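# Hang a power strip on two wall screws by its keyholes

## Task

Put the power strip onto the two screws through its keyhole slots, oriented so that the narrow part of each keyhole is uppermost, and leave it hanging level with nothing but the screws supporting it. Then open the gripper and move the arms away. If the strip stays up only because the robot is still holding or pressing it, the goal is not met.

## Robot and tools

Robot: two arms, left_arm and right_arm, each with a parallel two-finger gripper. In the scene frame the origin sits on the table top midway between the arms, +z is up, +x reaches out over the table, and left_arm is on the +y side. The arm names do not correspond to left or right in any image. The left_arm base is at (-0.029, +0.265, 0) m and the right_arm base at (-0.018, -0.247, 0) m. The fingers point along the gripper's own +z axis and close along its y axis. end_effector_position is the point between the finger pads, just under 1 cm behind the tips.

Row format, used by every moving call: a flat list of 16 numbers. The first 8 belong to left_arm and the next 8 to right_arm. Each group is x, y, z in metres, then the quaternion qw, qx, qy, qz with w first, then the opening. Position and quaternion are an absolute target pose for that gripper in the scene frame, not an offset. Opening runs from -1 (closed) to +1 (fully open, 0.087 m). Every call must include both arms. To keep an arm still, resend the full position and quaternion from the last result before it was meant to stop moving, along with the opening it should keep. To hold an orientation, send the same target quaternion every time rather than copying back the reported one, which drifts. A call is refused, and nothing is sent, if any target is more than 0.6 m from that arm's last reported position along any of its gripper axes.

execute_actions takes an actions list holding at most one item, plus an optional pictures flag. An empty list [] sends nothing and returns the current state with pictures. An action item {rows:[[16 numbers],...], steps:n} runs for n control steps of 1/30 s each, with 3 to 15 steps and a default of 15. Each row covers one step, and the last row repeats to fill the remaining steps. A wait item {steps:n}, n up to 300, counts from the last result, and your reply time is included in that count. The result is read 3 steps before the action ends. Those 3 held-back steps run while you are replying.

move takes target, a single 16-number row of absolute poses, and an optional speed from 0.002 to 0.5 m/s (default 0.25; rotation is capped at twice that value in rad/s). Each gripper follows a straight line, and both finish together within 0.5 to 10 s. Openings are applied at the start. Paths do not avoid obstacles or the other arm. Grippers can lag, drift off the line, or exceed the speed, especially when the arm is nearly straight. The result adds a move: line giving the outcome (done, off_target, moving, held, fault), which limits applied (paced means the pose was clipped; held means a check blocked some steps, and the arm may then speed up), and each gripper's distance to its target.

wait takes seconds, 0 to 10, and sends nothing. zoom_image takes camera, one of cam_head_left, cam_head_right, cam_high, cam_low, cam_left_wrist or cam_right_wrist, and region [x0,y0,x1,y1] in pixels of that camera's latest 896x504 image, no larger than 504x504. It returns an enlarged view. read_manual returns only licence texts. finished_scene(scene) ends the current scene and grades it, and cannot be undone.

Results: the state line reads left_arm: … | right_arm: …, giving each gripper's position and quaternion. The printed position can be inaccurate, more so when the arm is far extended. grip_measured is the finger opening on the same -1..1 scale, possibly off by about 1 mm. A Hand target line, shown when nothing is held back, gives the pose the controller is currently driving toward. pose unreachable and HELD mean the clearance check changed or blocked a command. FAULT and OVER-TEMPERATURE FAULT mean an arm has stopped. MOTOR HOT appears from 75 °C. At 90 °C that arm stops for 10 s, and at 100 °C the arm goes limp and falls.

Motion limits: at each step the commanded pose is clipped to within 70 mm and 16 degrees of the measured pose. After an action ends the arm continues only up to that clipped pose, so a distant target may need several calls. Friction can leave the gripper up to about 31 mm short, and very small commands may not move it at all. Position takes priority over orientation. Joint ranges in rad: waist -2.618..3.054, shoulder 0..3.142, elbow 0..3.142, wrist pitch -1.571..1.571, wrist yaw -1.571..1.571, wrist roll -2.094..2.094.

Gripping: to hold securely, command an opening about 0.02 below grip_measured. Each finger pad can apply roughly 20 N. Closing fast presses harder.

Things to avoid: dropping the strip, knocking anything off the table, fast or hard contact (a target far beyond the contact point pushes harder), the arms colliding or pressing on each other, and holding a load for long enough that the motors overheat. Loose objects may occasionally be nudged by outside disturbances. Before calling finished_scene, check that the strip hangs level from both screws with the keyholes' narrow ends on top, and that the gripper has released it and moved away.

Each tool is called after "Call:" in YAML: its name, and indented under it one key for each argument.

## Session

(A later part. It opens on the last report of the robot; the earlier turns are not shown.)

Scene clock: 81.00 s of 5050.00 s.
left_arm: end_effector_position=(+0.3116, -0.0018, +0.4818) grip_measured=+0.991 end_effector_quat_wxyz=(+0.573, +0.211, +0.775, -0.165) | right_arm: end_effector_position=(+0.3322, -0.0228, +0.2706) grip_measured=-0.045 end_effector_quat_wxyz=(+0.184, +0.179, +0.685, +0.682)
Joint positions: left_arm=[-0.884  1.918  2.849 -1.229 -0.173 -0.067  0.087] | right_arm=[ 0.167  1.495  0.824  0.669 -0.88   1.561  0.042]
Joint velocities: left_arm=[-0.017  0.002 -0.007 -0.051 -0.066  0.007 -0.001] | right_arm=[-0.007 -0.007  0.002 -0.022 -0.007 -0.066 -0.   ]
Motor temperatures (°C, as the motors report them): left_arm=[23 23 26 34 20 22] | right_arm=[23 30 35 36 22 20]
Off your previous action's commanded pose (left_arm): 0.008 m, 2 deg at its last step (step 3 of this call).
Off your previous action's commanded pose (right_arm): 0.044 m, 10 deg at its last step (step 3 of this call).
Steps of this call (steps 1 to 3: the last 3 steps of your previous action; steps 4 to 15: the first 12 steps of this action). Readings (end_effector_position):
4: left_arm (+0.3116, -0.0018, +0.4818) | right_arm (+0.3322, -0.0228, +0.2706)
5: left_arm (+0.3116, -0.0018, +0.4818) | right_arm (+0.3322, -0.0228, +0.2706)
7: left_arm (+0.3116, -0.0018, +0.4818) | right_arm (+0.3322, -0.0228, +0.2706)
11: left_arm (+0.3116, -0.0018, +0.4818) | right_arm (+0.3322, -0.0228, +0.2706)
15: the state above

n=0.146: something entered?

Call:
execute_actions:
  actions:
    - {"rows":[[0.316,-0.002,0.489,0.584,0.21,0.766,-0.168,1,0.332,-0.017,0.314,0.235,0.14,0.655,0.71,-0.5]],"steps":15}
  pictures: true

Scene clock: 81.50 s of 5050.00 s.
left_arm: end_effector_position=(+0.3116, -0.0018, +0.4818) grip_measured=+0.991 end_effector_quat_wxyz=(+0.573, +0.211, +0.775, -0.165) | right_arm: end_effector_position=(+0.3322, -0.0228, +0.2706) grip_measured=-0.045 end_effector_quat_wxyz=(+0.184, +0.179, +0.685, +0.682)
Joint positions: left_arm=[-0.884  1.918  2.849 -1.229 -0.173 -0.067  0.087] | right_arm=[ 0.167  1.495  0.824  0.669 -0.88   1.561  0.042]
Joint velocities: left_arm=[ 0.022 -0.002 -0.007  0.022 -0.051  0.037  0.001] | right_arm=[-0.002 -0.007  0.002 -0.051  0.066  0.007 -0.001]
Motor temperatures (°C, as the motors report them): left_arm=[23 23 26 34 20 22] | right_arm=[23 30 36 36 22 20]
Off your previous action's commanded pose (left_arm): 0.008 m, 2 deg at its last step (step 3 of this call).
Off your previous action's commanded pose (right_arm): 0.044 m, 10 deg at its last step (step 3 of this call).
Steps of this call (steps 1 to 3: the last 3 steps of your previous action; steps 4 to 15: the first 12 steps of this action). Readings (end_effector_position):
4: left_arm (+0.3116, -0.0018, +0.4818) | right_arm (+0.3322, -0.0228, +0.2706)
5: left_arm (+0.3116, -0.0018, +0.4818) | right_arm (+0.3322, -0.0228, +0.2706)
7: left_arm (+0.3116, -0.0018, +0.4818) | right_arm (+0.3322, -0.0228, +0.2706)
11: left_arm (+0.3116, -0.0018, +0.4818) | right_arm (+0.3322, -0.0228, +0.2706)
15: the state above

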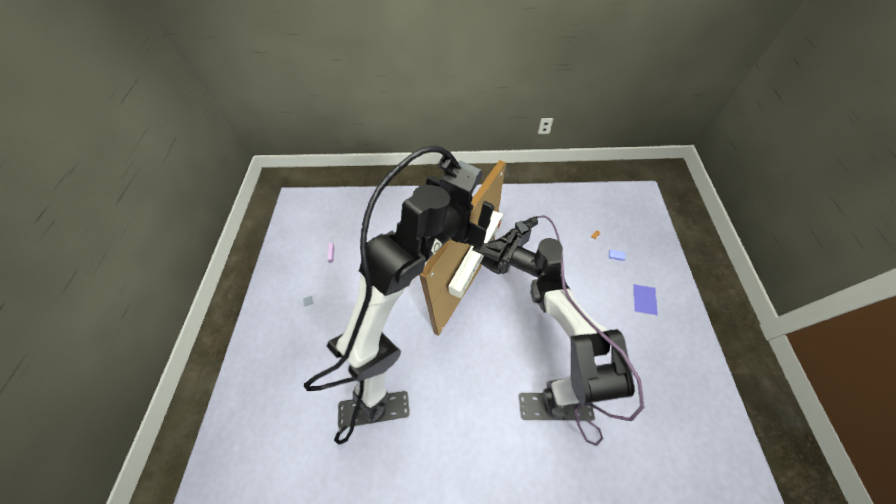

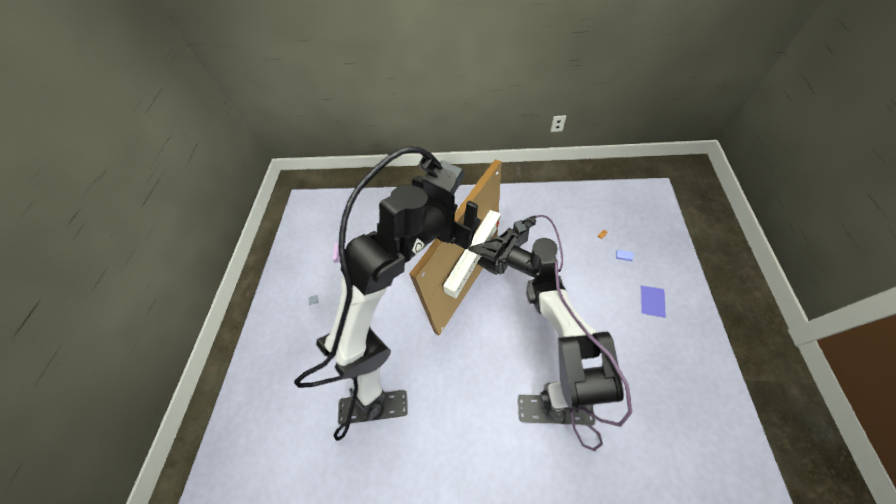

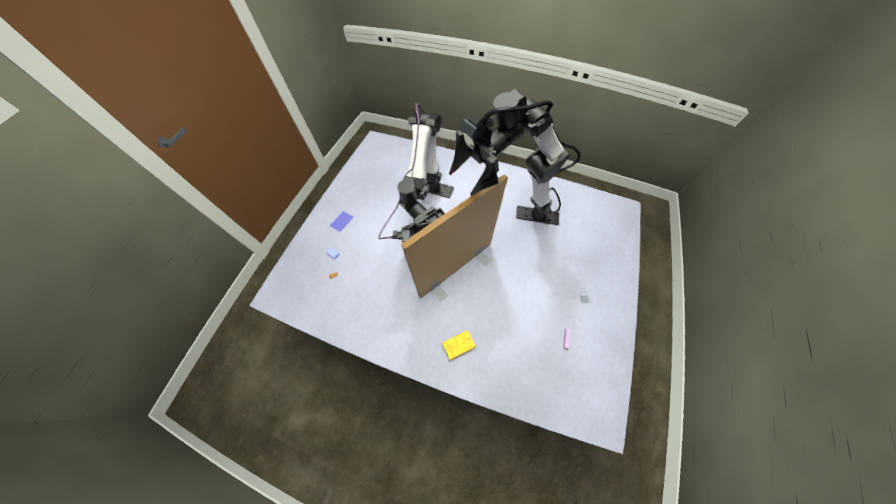

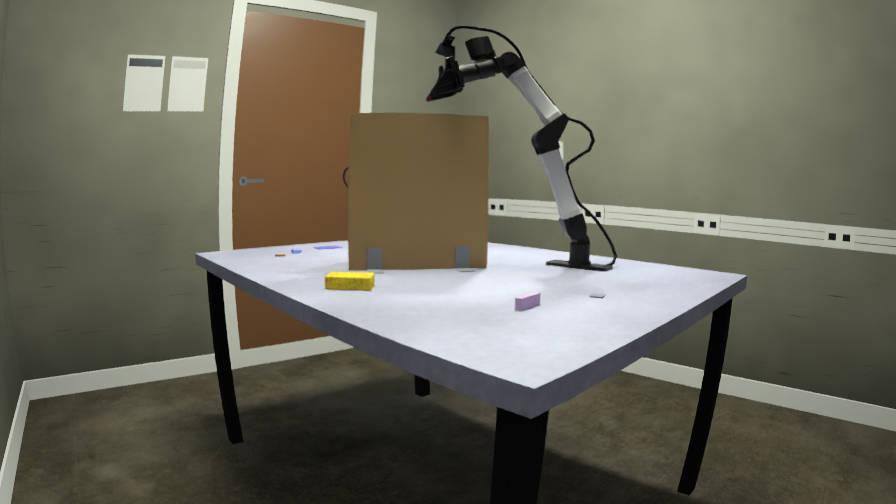

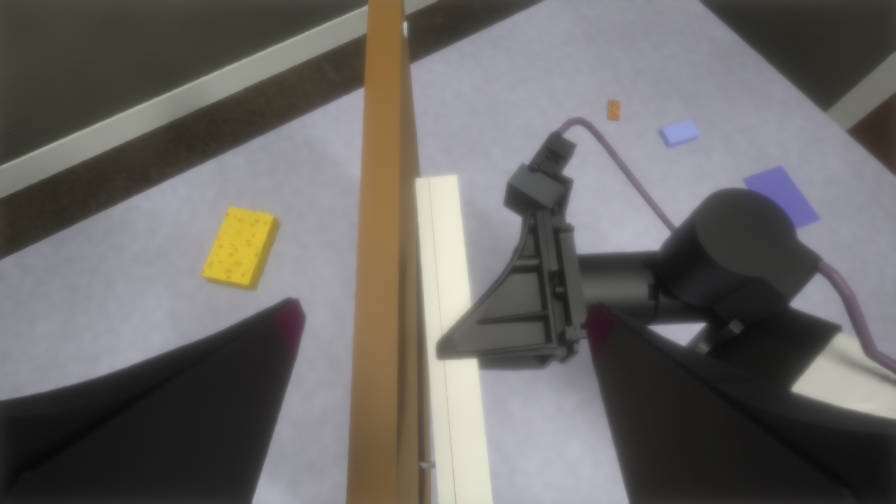

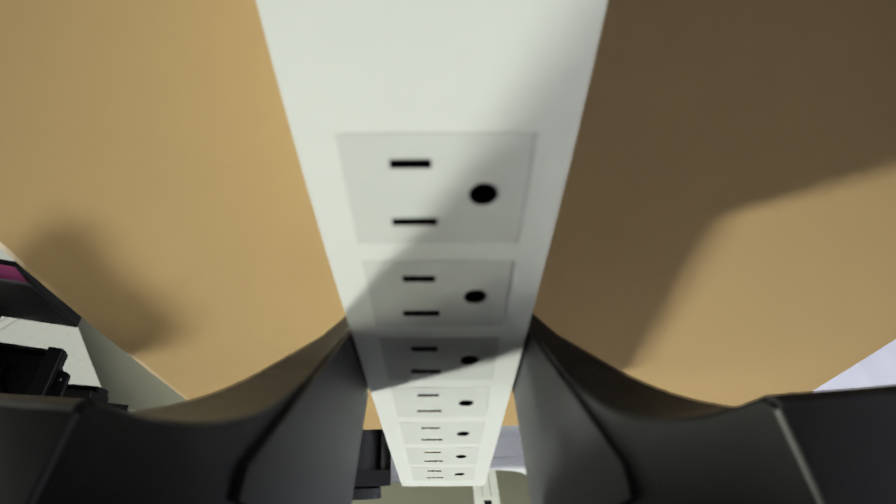

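Call:
execute_actions:
  actions:
    - {"rows":[[0.316,-0.002,0.489,0.584,0.21,0.766,-0.168,1,0.332,-0.019,0.314,0.214,0.16,0.651,0.717,-0.5]],"steps":15}

Call:
execute_actions:
  actions:
    - {"rows":[[0.316,-0.002,0.489,0.584,0.21,0.766,-0.168,1,0.332,-0.019,0.314,0.193,0.18,0.646,0.723,-0.5]],"steps":15}

Scene clock: 82.00 s of 5050.00 s.
left_arm: end_effector_position=(+0.3116, -0.0018, +0.4818) grip_measured=+0.991 end_effector_quat_wxyz=(+0.573, +0.211, +0.775, -0.165) | right_arm: end_effector_position=(+0.3321, -0.0228, +0.2708) grip_measured=-0.045 end_effector_quat_wxyz=(+0.182, +0.181, +0.684, +0.683)
Joint positions: left_arm=[-0.884  1.918  2.849 -1.229 -0.173 -0.067  0.087] | right_arm=[ 0.167  1.495  0.824  0.669 -0.88   1.566  0.042]
Joint velocities: left_arm=[ 0.002 -0.007 -0.022 -0.022 -0.051  0.051 -0.001] | right_arm=[ 0.017  0.017 -0.007 -0.007  0.007  0.022  0.001]
Motor temperatures (°C, as the motors report them): left_arm=[23 23 26 34 20 22] | right_arm=[23 30 36 36 22 20]
Off your previous action's commanded pose (left_arm): 0.008 m, 2 deg at its last step (step 3 of this call).
Off your previous action's commanded pose (right_arm): 0.044 m, 9 deg at its last step (step 3 of this call).
Steps of this call (steps 1 to 3: the last 3 steps of your previous action; steps 4 to 15: the first 12 steps of this action). Readings (end_effector_position):
4: left_arm (+0.3116, -0.0018, +0.4818) | right_arm (+0.3321, -0.0228, +0.2707)
5: left_arm (+0.3116, -0.0018, +0.4818) | right_arm (+0.3321, -0.0228, +0.2708)
7: left_arm (+0.3116, -0.0018, +0.4818) | right_arm (+0.3321, -0.0228, +0.2708)
11: left_arm (+0.3116, -0.0018, +0.4818) | right_arm (+0.3321, -0.0228, +0.2708)
15: the state above

Scene clock: 82.50 s of 5050.00 s.
left_arm: end_effector_position=(+0.3116, -0.0018, +0.4818) grip_measured=+0.991 end_effector_quat_wxyz=(+0.573, +0.211, +0.775, -0.165) | right_arm: end_effector_position=(+0.3322, -0.0228, +0.2707) grip_measured=-0.045 end_effector_quat_wxyz=(+0.176, +0.188, +0.683, +0.683)
Joint positions: left_arm=[-0.884  1.918  2.849 -1.229 -0.173 -0.067  0.087] | right_arm=[ 0.167  1.495  0.824  0.664 -0.88   1.582  0.042]
Joint velocities: left_arm=[-0.012 -0.002  0.002 -0.007  0.007  0.022  0.   ] | right_arm=[-0.012 -0.012 -0.012 -0.022  0.037 -0.051  0.001]
Motor temperatures (°C, as the motors report them): left_arm=[23 23 26 34 20 22] | right_arm=[23 30 36 36 22 20]
Off your previous action's commanded pose (left_arm): 0.008 m, 2 deg at its last step (step 3 of this call).
Off your previous action's commanded pose (right_arm): 0.043 m, 7 deg at its last step (step 3 of this call).
Steps of this call (steps 1 to 3: the last 3 steps of your previous action; steps 4 to 15: the first 12 steps of this action). Readings (end_effector_position):
4: left_arm (+0.3116, -0.0018, +0.4818) | right_arm (+0.3321, -0.0228, +0.2708)
5: left_arm (+0.3116, -0.0018, +0.4818) | right_arm (+0.3321, -0.0228, +0.2707)
7: left_arm (+0.3116, -0.0018, +0.4818) | right_arm (+0.3321, -0.0228, +0.2707)
11: left_arm (+0.3116, -0.0018, +0.4818) | right_arm (+0.3322, -0.0228, +0.2707)
15: the state above

Press while continuing roll.

Call:
execute_actions:
  actions:
    - {"rows":[[0.316,-0.002,0.489,0.584,0.21,0.766,-0.168,1,0.338,-0.013,0.314,0.193,0.185,0.646,0.723,-0.5]],"steps":15}

Call:
execute_actions:
  actions:
    - {"rows":[[0.316,-0.002,0.489,0.584,0.21,0.766,-0.168,1,0.338,-0.013,0.316,0.178,0.2,0.642,0.727,-0.5]],"steps":15}
  pictures: true

Scene clock: 83.00 s of 5050.00 s.
left_arm: end_effector_position=(+0.3116, -0.0018, +0.4818) grip_measured=+0.991 end_effector_quat_wxyz=(+0.573, +0.211, +0.775, -0.165) | right_arm: end_effector_position=(+0.3324, -0.0228, +0.2706) grip_measured=-0.045 end_effector_quat_wxyz=(+0.175, +0.190, +0.683, +0.683)
Joint positions: left_arm=[-0.884  1.918  2.849 -1.229 -0.173 -0.067  0.087] | right_arm=[ 0.168  1.495  0.824  0.663 -0.878  1.585  0.042]
Joint velocities: left_arm=[ 0.007 -0.002  0.002 -0.007 -0.037  0.007  0.   ] | right_arm=[-0.007  0.007  0.007  0.022 -0.007  0.037 -0.001]
Motor temperatures (°C, as the motors report them): left_arm=[23 23 26 34 20 22] | right_arm=[23 30 36 36 22 20]
Off your previous action's commanded pose (left_arm): 0.008 m, 2 deg at its last step (step 3 of this call).
Off your previous action's commanded pose (right_arm): 0.043 m, 7 deg at its last step (step 3 of this call).
Steps of this call (steps 1 to 3: the last 3 steps of your previous action; steps 4 to 15: the first 12 steps of this action). Readings (end_effector_position):
4: left_arm (+0.3116, -0.0018, +0.4818) | right_arm (+0.3323, -0.0227, +0.2706)
5: left_arm (+0.3116, -0.0018, +0.4818) | right_arm (+0.3324, -0.0227, +0.2706)
7: left_arm (+0.3116, -0.0018, +0.4818) | right_arm (+0.3324, -0.0227, +0.2706)
11: left_arm (+0.3116, -0.0018, +0.4818) | right_arm (+0.3324, -0.0228, +0.2706)
15: the state above

Scene clock: 83.50 s of 5050.00 s.
left_arm: end_effector_position=(+0.3116, -0.0018, +0.4818) grip_measured=+0.991 end_effector_quat_wxyz=(+0.573, +0.211, +0.775, -0.165) | right_arm: end_effector_position=(+0.3329, -0.0229, +0.2706) grip_measured=-0.038 end_effector_quat_wxyz=(+0.168, +0.199, +0.682, +0.684)
Joint positions: left_arm=[-0.884  1.918  2.849 -1.229 -0.173 -0.067  0.087] | right_arm=[ 0.168  1.495  0.824  0.658 -0.875  1.603  0.042]
Joint velocities: left_arm=[-0.022  0.002  0.007 -0.007  0.022 -0.007  0.001] | right_arm=[-0.002 -0.007 -0.002 -0.007  0.007  0.007  0.   ]
Motor temperatures (°C, as the motors report them): left_arm=[23 23 26 34 20 22] | right_arm=[23 30 36 36 22 20]
Off your previous action's commanded pose (left_arm): 0.008 m, 2 deg at its last step (step 3 of this call).
Off your previous action's commanded pose (right_arm): 0.045 m, 7 deg at its last step (step 3 of this call).
Steps of this call (steps 1 to 3: the last 3 steps of your previous action; steps 4 to 15: the first 12 steps of this action). Readings (end_effector_position):
4: left_arm (+0.3116, -0.0018, +0.4818) | right_arm (+0.3325, -0.0228, +0.2705)
5: left_arm (+0.3116, -0.0018, +0.4818) | right_arm (+0.3326, -0.0228, +0.2705)
7: left_arm (+0.3116, -0.0018, +0.4818) | right_arm (+0.3328, -0.0229, +0.2706)
11: left_arm (+0.3116, -0.0018, +0.4818) | right_arm (+0.3329, -0.0229, +0.2706)
15: the state above

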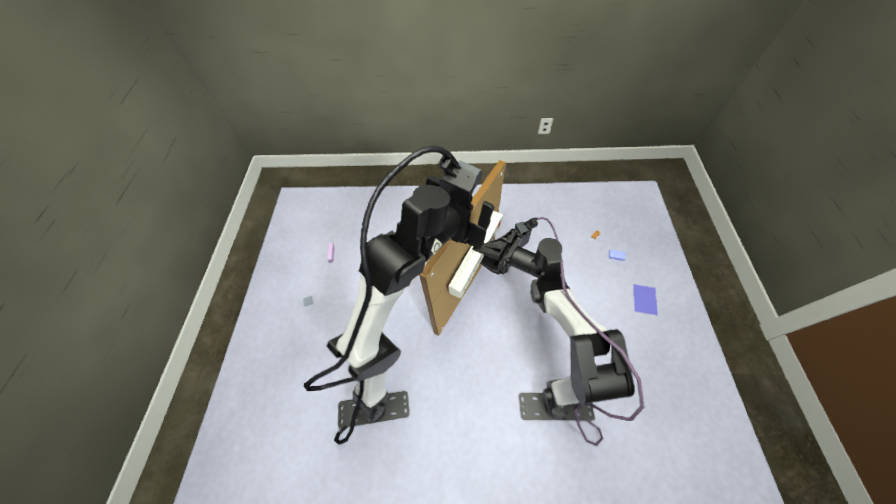

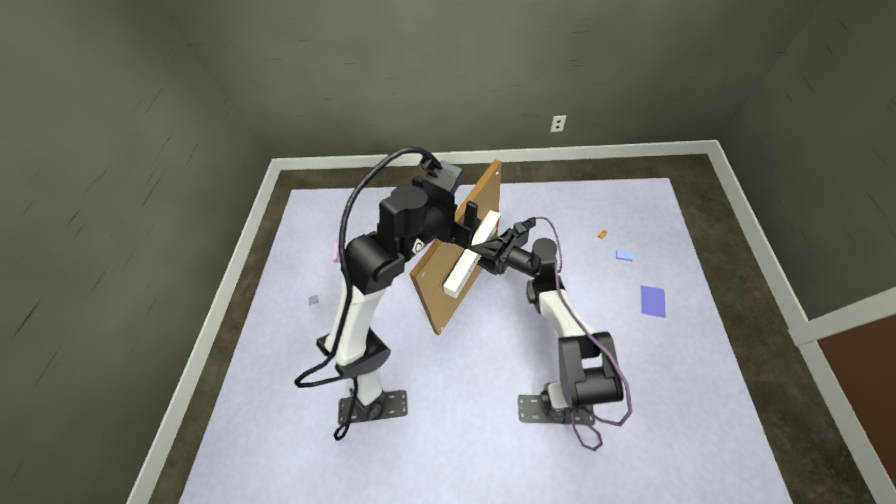

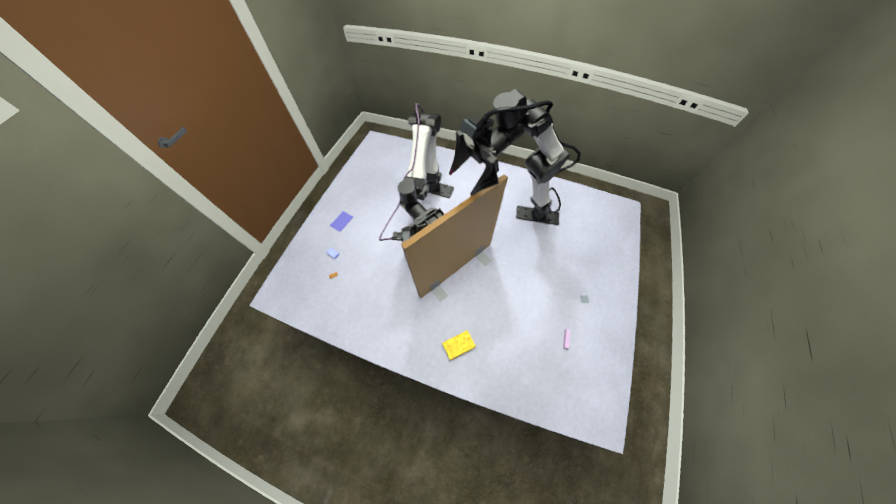

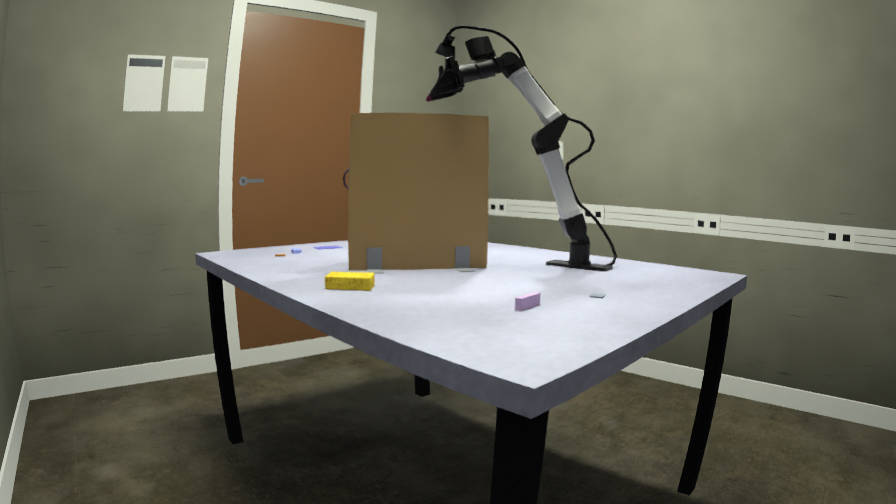

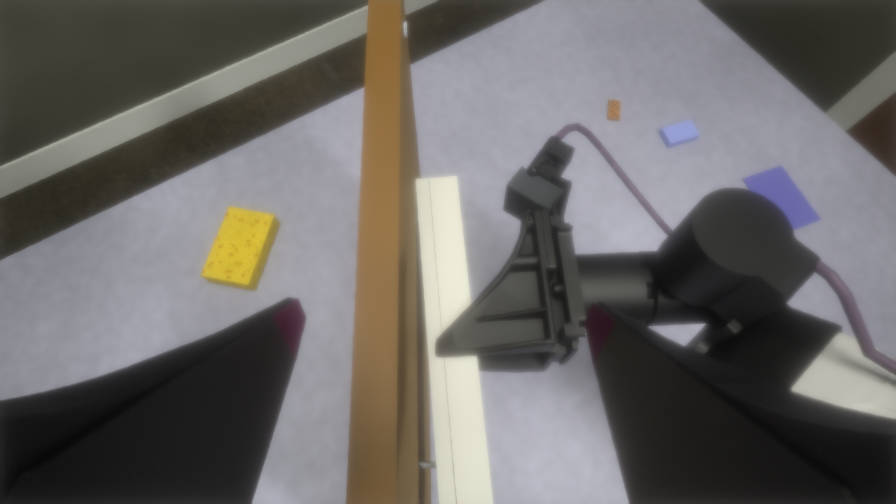

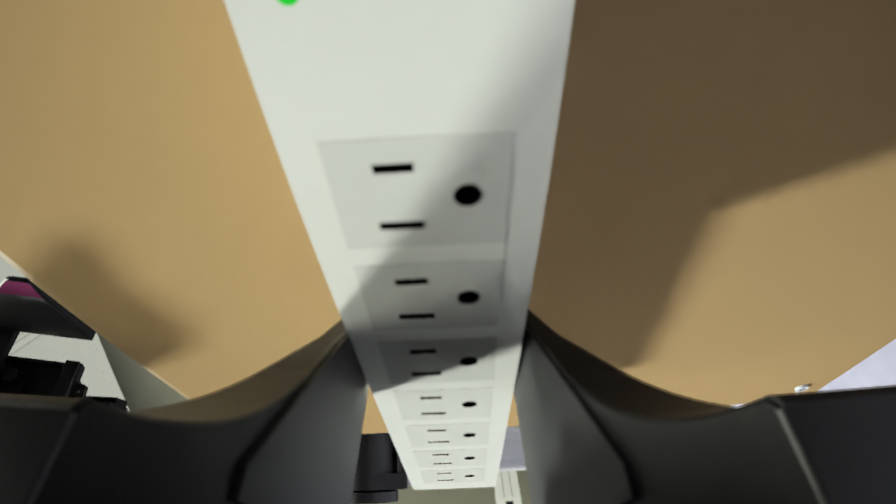

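Call:
execute_actions:
  actions:
    - {"rows":[[0.316,-0.002,0.489,0.584,0.21,0.766,-0.168,1,0.333,-0.021,0.326,0.193,0.185,0.646,0.723,-0.5]],"steps":15}

Call:
execute_actions:
  actions:
    - {"rows":[[0.316,-0.002,0.489,0.584,0.21,0.766,-0.168,1,0.333,-0.020,0.333,0.193,0.185,0.646,0.723,-0.5]],"steps":15}

Scene clock: 86.67 s of 5050.00 s.
left_arm: end_effector_position=(+0.3116, -0.0018, +0.4818) grip_measured=+0.991 end_effector_quat_wxyz=(+0.573, +0.211, +0.775, -0.165) | right_arm: end_effector_position=(+0.3328, -0.0231, +0.2703) grip_measured=-0.038 end_effector_quat_wxyz=(+0.168, +0.200, +0.683, +0.682)
Joint positions: left_arm=[-0.884  1.918  2.849 -1.229 -0.173 -0.067  0.087] | right_arm=[ 0.168  1.491  0.824  0.648 -0.873  1.599  0.042]
Joint velocities: left_arm=[ 0.002  0.012  0.007  0.007 -0.022 -0.007  0.001] | right_arm=[ 0.017 -0.017 -0.007 -0.037 -0.022 -0.168  0.001]
Motor temperatures (°C, as the motors report them): left_arm=[23 23 26 34 20 22] | right_arm=[23 30 36 36 22 20]
Off your previous action's commanded pose (left_arm): 0.008 m, 2 deg at its last step (step 3 of this call).
Off your previous action's commanded pose (right_arm): 0.047 m, 7 deg at its last step (step 3 of this call).
Steps of this call (steps 1 to 3: the last 3 steps of your previous action; steps 4 to 83: nothing new was sent; steps 84 to 95: the first 12 steps of this action). Readings (end_effector_position):
84: left_arm (+0.3116, -0.0018, +0.4818) | right_arm (+0.3328, -0.0229, +0.2703)
85: left_arm (+0.3116, -0.0018, +0.4818) | right_arm (+0.3327, -0.0229, +0.2704)
87: left_arm (+0.3116, -0.0018, +0.4818) | right_arm (+0.3328, -0.0231, +0.2703)
91: left_arm (+0.3116, -0.0018, +0.4818) | right_arm (+0.3328, -0.0231, +0.2704)
95: the state above

Scene clock: 87.17 s of 5050.00 s.
left_arm: end_effector_position=(+0.3116, -0.0018, +0.4818) grip_measured=+0.991 end_effector_quat_wxyz=(+0.573, +0.211, +0.775, -0.165) | right_arm: end_effector_position=(+0.3323, -0.0231, +0.2702) grip_measured=-0.038 end_effector_quat_wxyz=(+0.168, +0.206, +0.684, +0.679)
Joint positions: left_arm=[-0.884  1.918  2.849 -1.229 -0.173 -0.067  0.087] | right_arm=[ 0.17   1.48   0.824  0.623 -0.861  1.595  0.042]
Joint velocities: left_arm=[-0.027  0.002 -0.002  0.051  0.007 -0.022 -0.   ] | right_arm=[ 0.017 -0.027 -0.012  0.022  0.007  0.051 -0.001]
Motor temperatures (°C, as the motors report them): left_arm=[23 23 26 34 20 22] | right_arm=[23 30 36 36 22 20]
Off your previous action's commanded pose (left_arm): 0.008 m, 2 deg at its last step (step 3 of this call).
Off your previous action's commanded pose (right_arm): 0.056 m, 7 deg at its last step (step 3 of this call).
Steps of this call (steps 1 to 3: the last 3 steps of your previous action; steps 4 to 15: the first 12 steps of this action). Readings (end_effector_position):
4: left_arm (+0.3116, -0.0018, +0.4818) | right_arm (+0.3327, -0.0232, +0.2704)
5: left_arm (+0.3116, -0.0018, +0.4818) | right_arm (+0.3323, -0.0231, +0.2704)
7: left_arm (+0.3116, -0.0018, +0.4818) | right_arm (+0.3323, -0.0231, +0.2703)
11: left_arm (+0.3116, -0.0018, +0.4818) | right_arm (+0.3323, -0.0232, +0.2703)
15: the state above

Call:
execute_actions:
  actions:
    - {"rows":[[0.316,-0.002,0.489,0.584,0.21,0.766,-0.168,1,0.336,-0.016,0.30,0.235,0.145,0.655,0.71,-0.5]],"steps":15}

Call:
execute_actions:
  actions:
    - {"rows":[[0.316,-0.002,0.489,0.584,0.21,0.766,-0.168,1,0.336,-0.016,0.292,0.245,0.135,0.657,0.707,-0.5]],"steps":15}

Scene clock: 87.67 s of 5050.00 s.
left_arm: end_effector_position=(+0.3116, -0.0018, +0.4818) grip_measured=+0.991 end_effector_quat_wxyz=(+0.573, +0.211, +0.775, -0.165) | right_arm: end_effector_position=(+0.3322, -0.0223, +0.2699) grip_measured=-0.044 end_effector_quat_wxyz=(+0.179, +0.191, +0.685, +0.680)
Joint positions: left_arm=[-0.884  1.918  2.849 -1.229 -0.173 -0.067  0.087] | right_arm=[ 0.172  1.487  0.823  0.645 -0.867  1.57   0.042]
Joint velocities: left_arm=[ 0.002 -0.007 -0.012 -0.022 -0.037 -0.081  0.   ] | right_arm=[-0.012  0.012 -0.056  0.022 -0.022 -0.022 -0.001]
Motor temperatures (°C, as the motors report them): left_arm=[23 23 26 34 20 22] | right_arm=[23 30 36 37 22 20]
Off your previous action's commanded pose (left_arm): 0.008 m, 2 deg at its last step (step 3 of this call).
Off your previous action's commanded pose (right_arm): 0.063 m, 8 deg at its last step (step 3 of this call).
Steps of this call (steps 1 to 3: the last 3 steps of your previous action; steps 4 to 15: the first 12 steps of this action). Readings (end_effector_position):
4: left_arm (+0.3116, -0.0018, +0.4818) | right_arm (+0.3325, -0.0227, +0.2700)
5: left_arm (+0.3116, -0.0018, +0.4818) | right_arm (+0.3324, -0.0227, +0.2700)
7: left_arm (+0.3116, -0.0018, +0.4818) | right_arm (+0.3323, -0.0225, +0.2700)
11: left_arm (+0.3116, -0.0018, +0.4818) | right_arm (+0.3323, -0.0223, +0.2700)
15: the state above

Scene clock: 88.17 s of 5050.00 s.
left_arm: end_effector_position=(+0.3116, -0.0018, +0.4818) grip_measured=+0.991 end_effector_quat_wxyz=(+0.573, +0.211, +0.775, -0.165) | right_arm: end_effector_position=(+0.3340, -0.0183, +0.2694) grip_measured=-0.044 end_effector_quat_wxyz=(+0.195, +0.177, +0.681, +0.683)
Joint positions: left_arm=[-0.884  1.918  2.849 -1.229 -0.173 -0.067  0.087] | right_arm=[ 0.184  1.505  0.818  0.701 -0.853  1.557  0.042]
Joint velocities: left_arm=[-0.012  0.007  0.002  0.051 -0.022 -0.007 -0.   ] | right_arm=[ 0.002 -0.017 -0.027  0.066  0.051 -0.081 -0.   ]
Motor temperatures (°C, as the motors report them): left_arm=[23 23 26 34 20 22] | right_arm=[23 30 36 37 22 20]
Off your previous action's commanded pose (left_arm): 0.008 m, 2 deg at its last step (step 3 of this call).
Off your previous action's commanded pose (right_arm): 0.031 m, 9 deg at its last step (step 3 of this call).
Steps of this call (steps 1 to 3: the last 3 steps of your previous action; steps 4 to 15: the first 12 steps of this action). Readings (end_effector_position):
4: left_arm (+0.3116, -0.0018, +0.4818) | right_arm (+0.3334, -0.0205, +0.2689)
5: left_arm (+0.3116, -0.0018, +0.4818) | right_arm (+0.3337, -0.0197, +0.2685)
7: left_arm (+0.3116, -0.0018, +0.4818) | right_arm (+0.3339, -0.0188, +0.2685)
11: left_arm (+0.3116, -0.0018, +0.4818) | right_arm (+0.3342, -0.0185, +0.2691)
15: the state above

In. Push flush, then lower.

Call:
execute_actions:
  actions:
    - {"rows":[[0.316,-0.002,0.489,0.584,0.21,0.766,-0.168,1,0.340,-0.010,0.292,0.235,0.14,0.657,0.707,-0.5]],"steps":15}

Call:
execute_actions:
  actions:
    - {"rows":[[0.316,-0.002,0.489,0.584,0.21,0.766,-0.168,1,0.339,-0.012,0.265,0.235,0.14,0.657,0.707,-0.5]],"steps":15}
  pictures: true

Scene clock: 88.67 s of 5050.00 s.
left_arm: end_effector_position=(+0.3116, -0.0018, +0.4818) grip_measured=+0.991 end_effector_quat_wxyz=(+0.573, +0.211, +0.775, -0.165) | right_arm: end_effector_position=(+0.3357, -0.0150, +0.2655) grip_measured=-0.044 end_effector_quat_wxyz=(+0.194, +0.174, +0.681, +0.684)
Joint positions: left_arm=[-0.884  1.918  2.849 -1.229 -0.173 -0.067  0.087] | right_arm=[ 0.193  1.525  0.815  0.729 -0.847  1.559  0.042]
Joint velocities: left_arm=[ 0.007  0.002 -0.002 -0.066 -0.007 -0.037 -0.001] | right_arm=[-0.007 -0.002  0.002  0.022 -0.037 -0.037 -0.001]
Motor temperatures (°C, as the motors report them): left_arm=[23 23 26 34 20 22] | right_arm=[23 30 36 37 22 20]
Off your previous action's commanded pose (left_arm): 0.008 m, 2 deg at its last step (step 3 of this call).
Off your previous action's commanded pose (right_arm): 0.023 m, 8 deg at its last step (step 3 of this call).
Steps of this call (steps 1 to 3: the last 3 steps of your previous action; steps 4 to 15: the first 12 steps of this action). Readings (end_effector_position):
4: left_arm (+0.3116, -0.0018, +0.4818) | right_arm (+0.3342, -0.0178, +0.2690)
5: left_arm (+0.3116, -0.0018, +0.4818) | right_arm (+0.3345, -0.0170, +0.2687)
7: left_arm (+0.3116, -0.0018, +0.4818) | right_arm (+0.3352, -0.0158, +0.2684)
11: left_arm (+0.3116, -0.0018, +0.4818) | right_arm (+0.3357, -0.0150, +0.2655)
15: the state above

Scene clock: 89.17 s of 5050.00 s.
left_arm: end_effector_position=(+0.3116, -0.0018, +0.4818) grip_measured=+0.991 end_effector_quat_wxyz=(+0.573, +0.211, +0.775, -0.165) | right_arm: end_effector_position=(+0.3355, -0.0147, +0.2542) grip_measured=-0.045 end_effector_quat_wxyz=(+0.196, +0.170, +0.673, +0.692)
Joint positions: left_arm=[-0.884  1.918  2.849 -1.229 -0.173 -0.067  0.087] | right_arm=[ 0.192  1.567  0.775  0.846 -0.852  1.583  0.042]
Joint velocities: left_arm=[-0.007 -0.012 -0.002 -0.051 -0.051 -0.066  0.001] | right_arm=[-0.012  0.012 -0.007  0.066 -0.022 -0.007  0.   ]
Motor temperatures (°C, as the motors report them): left_arm=[23 24 26 34 20 22] | right_arm=[23 30 36 37 22 20]
Off your previous action's commanded pose (left_arm): 0.008 m, 2 deg at its last step (step 3 of this call).
Off your previous action's commanded pose (right_arm): 0.027 m, 7 deg at its last step (step 3 of this call).
Steps of this call (steps 1 to 3: the last 3 steps of your previous action; steps 4 to 15: the first 12 steps of this action). Readings (end_effector_position):
4: left_arm (+0.3116, -0.0018, +0.4818) | right_arm (+0.3356, -0.0150, +0.2639)
5: left_arm (+0.3116, -0.0018, +0.4818) | right_arm (+0.3355, -0.0150, +0.2615)
7: left_arm (+0.3116, -0.0018, +0.4818) | right_arm (+0.3355, -0.0148, +0.2548)
11: left_arm (+0.3116, -0.0018, +0.4818) | right_arm (+0.3355, -0.0146, +0.2541)
15: the state above

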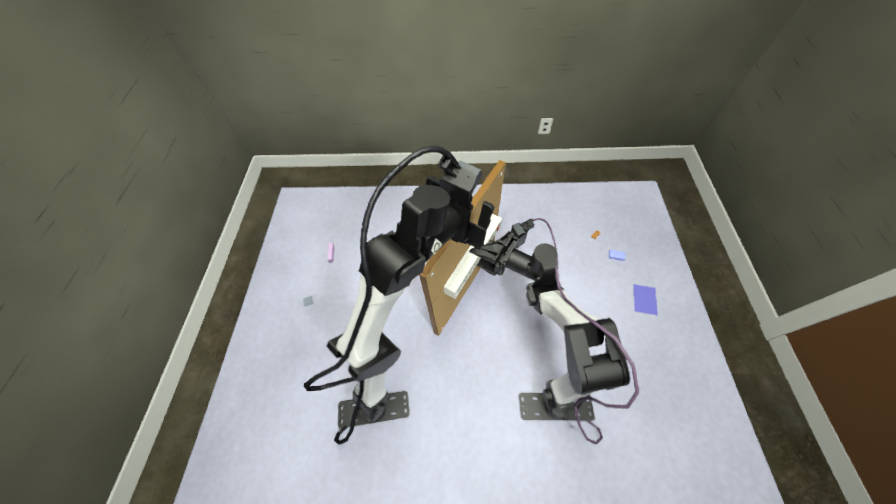

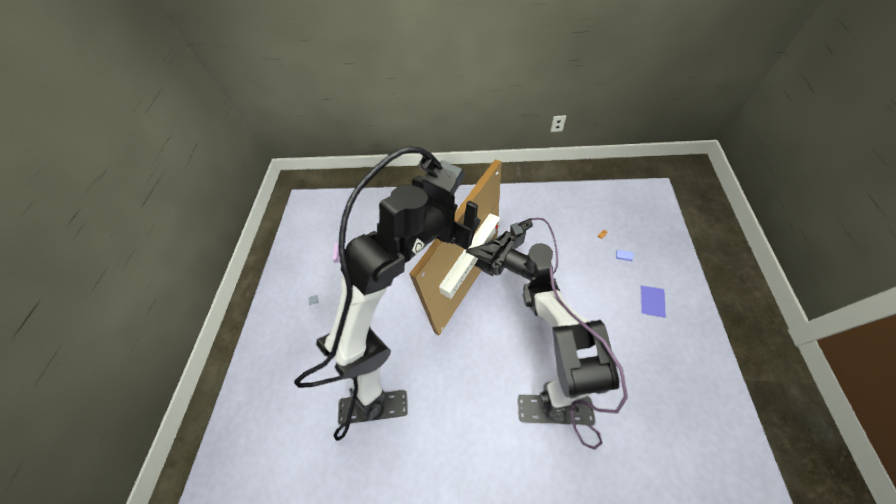

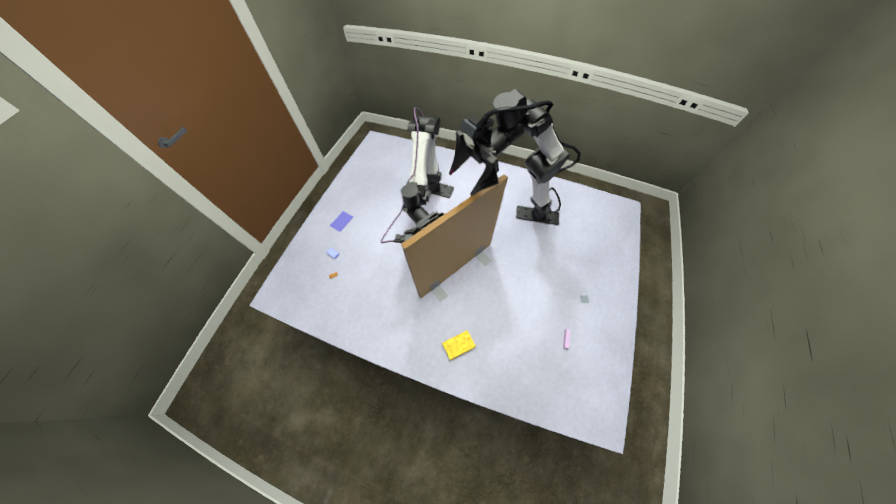

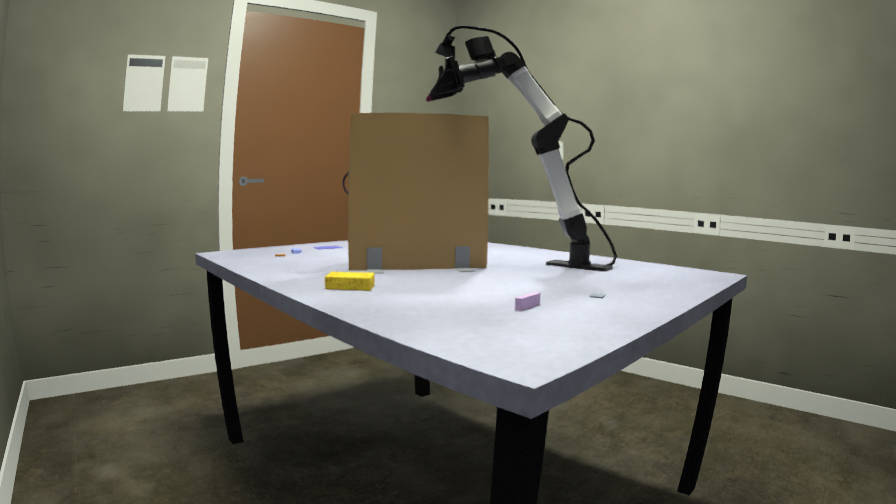

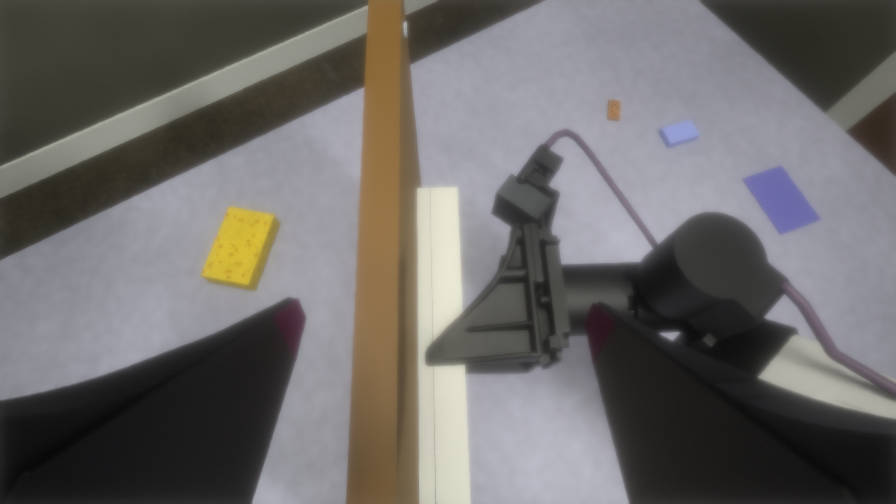

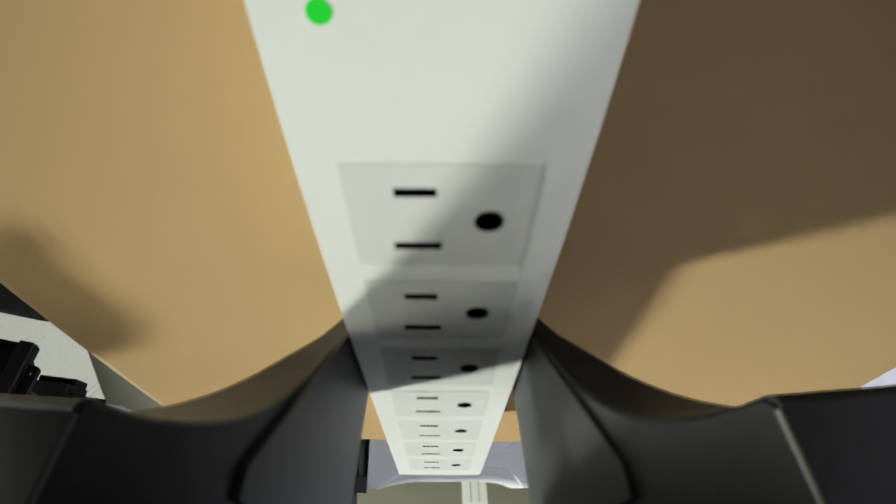

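Call:
execute_actions:
  actions:
    - {"rows":[[0.316,-0.002,0.489,0.584,0.21,0.766,-0.168,1,0.3355,-0.015,0.26,0.196,0.17,0.673,0.692,1]],"steps":15}

Call:
move:
  target: [0.2,0.15,0.48,0.671,0.224,0.671,-0.224,1,0.27,-0.13,0.265,0.196,0.17,0.673,0.692,1]

Call:
finished_scene:
  scene: 2

Scene clock: 89.67 s of 5050.00 s.
left_arm: end_effector_position=(+0.3116, -0.0018, +0.4818) grip_measured=+0.991 end_effector_quat_wxyz=(+0.573, +0.211, +0.775, -0.165) | right_arm: end_effector_position=(+0.3357, -0.0148, +0.2520) grip_measured=+0.981 end_effector_quat_wxyz=(+0.191, +0.174, +0.675, +0.691)
Joint positions: left_arm=[-0.884  1.918  2.849 -1.229 -0.173 -0.067  0.087] | right_arm=[ 0.192  1.569  0.774  0.837 -0.853  1.585  0.087]
Joint velocities: left_arm=[-0.022 -0.007  0.017 -0.022 -0.081  0.022  0.   ] | right_arm=[ 0.002  0.002  0.002 -0.066 -0.022 -0.022 -0.   ]
Motor temperatures (°C, as the motors report them): left_arm=[23 24 26 34 20 22] | right_arm=[23 30 36 37 22 20]
Off your previous action's commanded pose (left_arm): 0.008 m, 2 deg at its last step (step 3 of this call).
Off your previous action's commanded pose (right_arm): 0.012 m, 6 deg at its last step (step 3 of this call).
Steps of this call (steps 1 to 3: the last 3 steps of your previous action; steps 4 to 15: the first 12 steps of this action). Readings (end_effector_position):
4: left_arm (+0.3116, -0.0018, +0.4818) | right_arm (+0.3356, -0.0148, +0.2535)
5: left_arm (+0.3116, -0.0018, +0.4818) | right_arm (+0.3356, -0.0148, +0.2534)
7: left_arm (+0.3116, -0.0018, +0.4818) | right_arm (+0.3357, -0.0148, +0.2528)
11: left_arm (+0.3116, -0.0018, +0.4818) | right_arm (+0.3357, -0.0148, +0.2522)
15: the state above

Scene clock: 91.60 s of 5050.00 s.
left_arm: end_effector_position=(+0.1942, +0.1491, +0.4818) grip_measured=+0.991 end_effector_quat_wxyz=(+0.668, +0.227, +0.673, -0.221) | right_arm: end_effector_position=(+0.2766, -0.1294, +0.2659) grip_measured=+0.981 end_effector_quat_wxyz=(+0.199, +0.165, +0.675, +0.691)
Joint positions: left_arm=[-0.289  0.918  1.61  -0.702  0.512  0.011  0.087] | right_arm=[-0.226  1.309  0.592  0.834 -1.27   1.643  0.087]
Joint velocities: left_arm=[ 0.007  0.002  0.002  0.007 -0.022 -0.022 -0.002] | right_arm=[-0.022 -0.007  0.002 -0.051  0.095 -0.007  0.   ]
Motor temperatures (°C, as the motors report them): left_arm=[23 24 26 34 20 22] | right_arm=[23 30 36 36 22 20]
Hand target (left_arm): +0.197, +0.149, +0.481; +0.670, +0.225, +0.671, -0.224
Hand target (right_arm): +0.271, -0.131, +0.265; +0.196, +0.170, +0.674, +0.692
Off your previous action's commanded pose (left_arm): 0.008 m, 2 deg at its last step (step 3 of this call).
Off your previous action's commanded pose (right_arm): 0.008 m, 1 deg at its last step (step 3 of this call).
Off the commanded pose (left_arm): 0.006 m, 1 deg.
Off the commanded pose (right_arm): 0.007 m, 1 deg.
Kept back: nothing.
move: done; limits=paced

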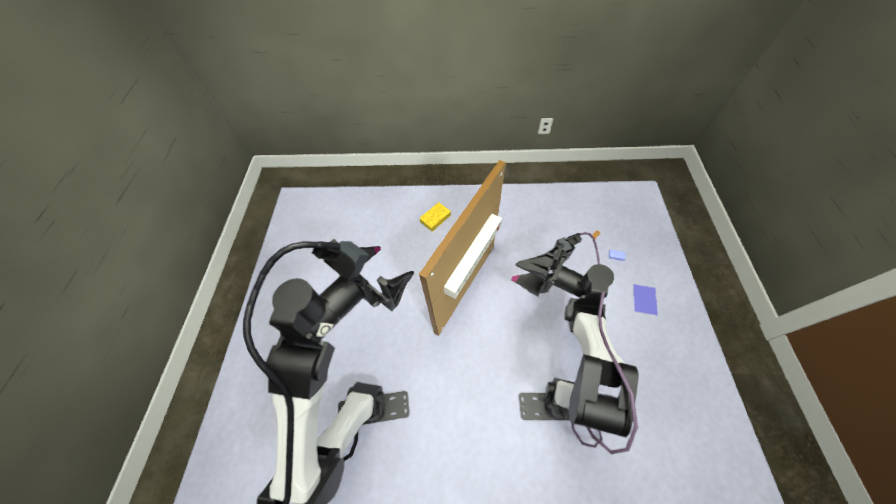

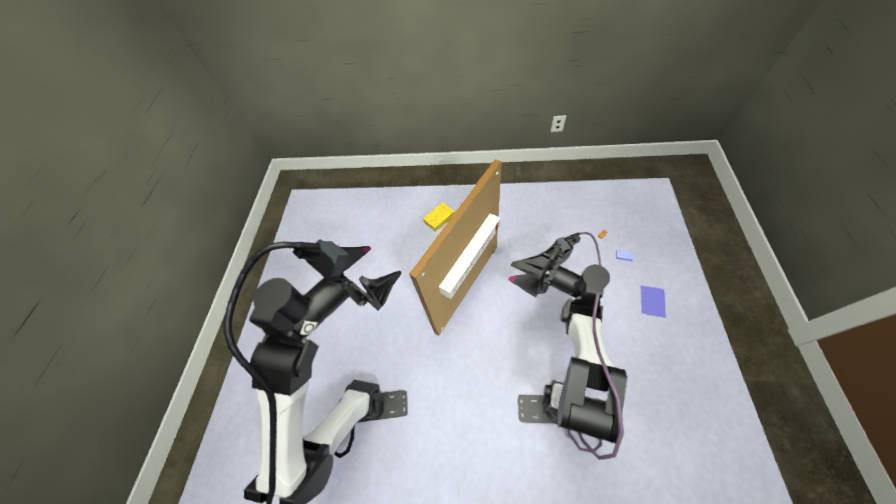

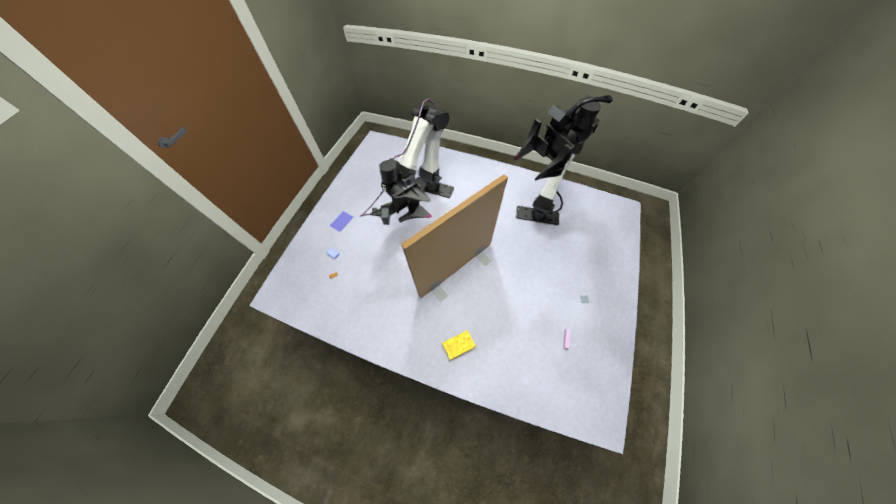

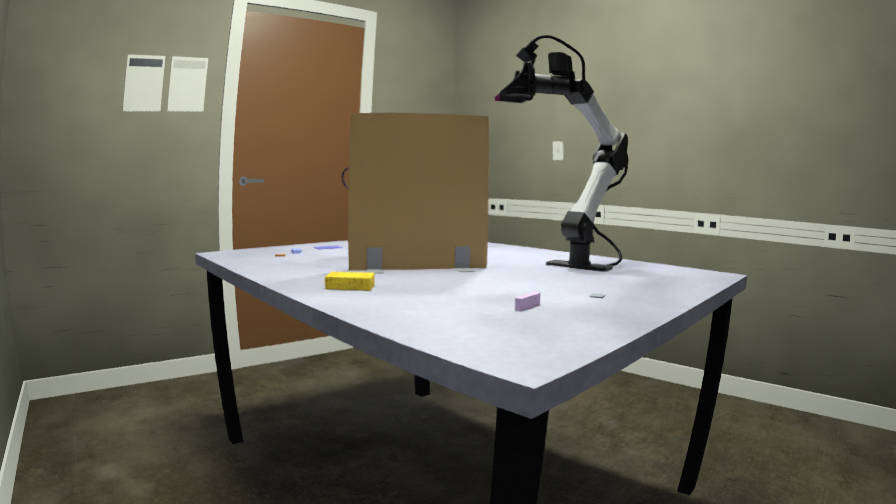

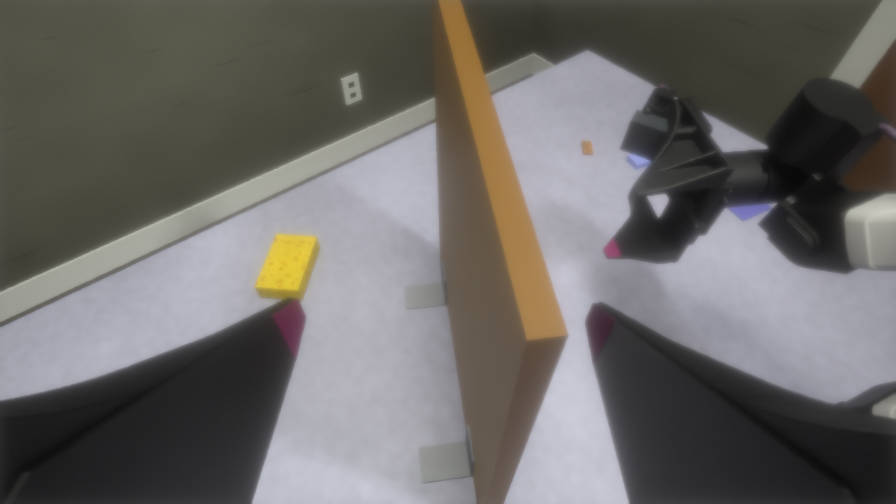

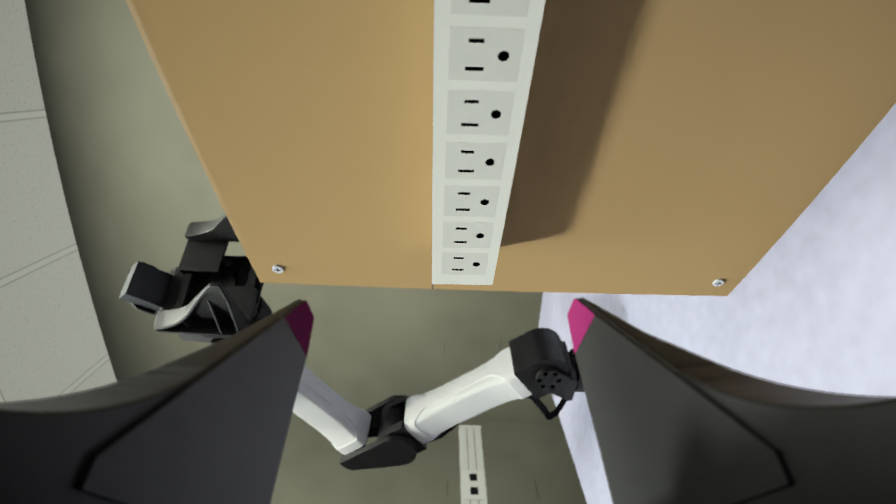

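The scene is finished: the task was done.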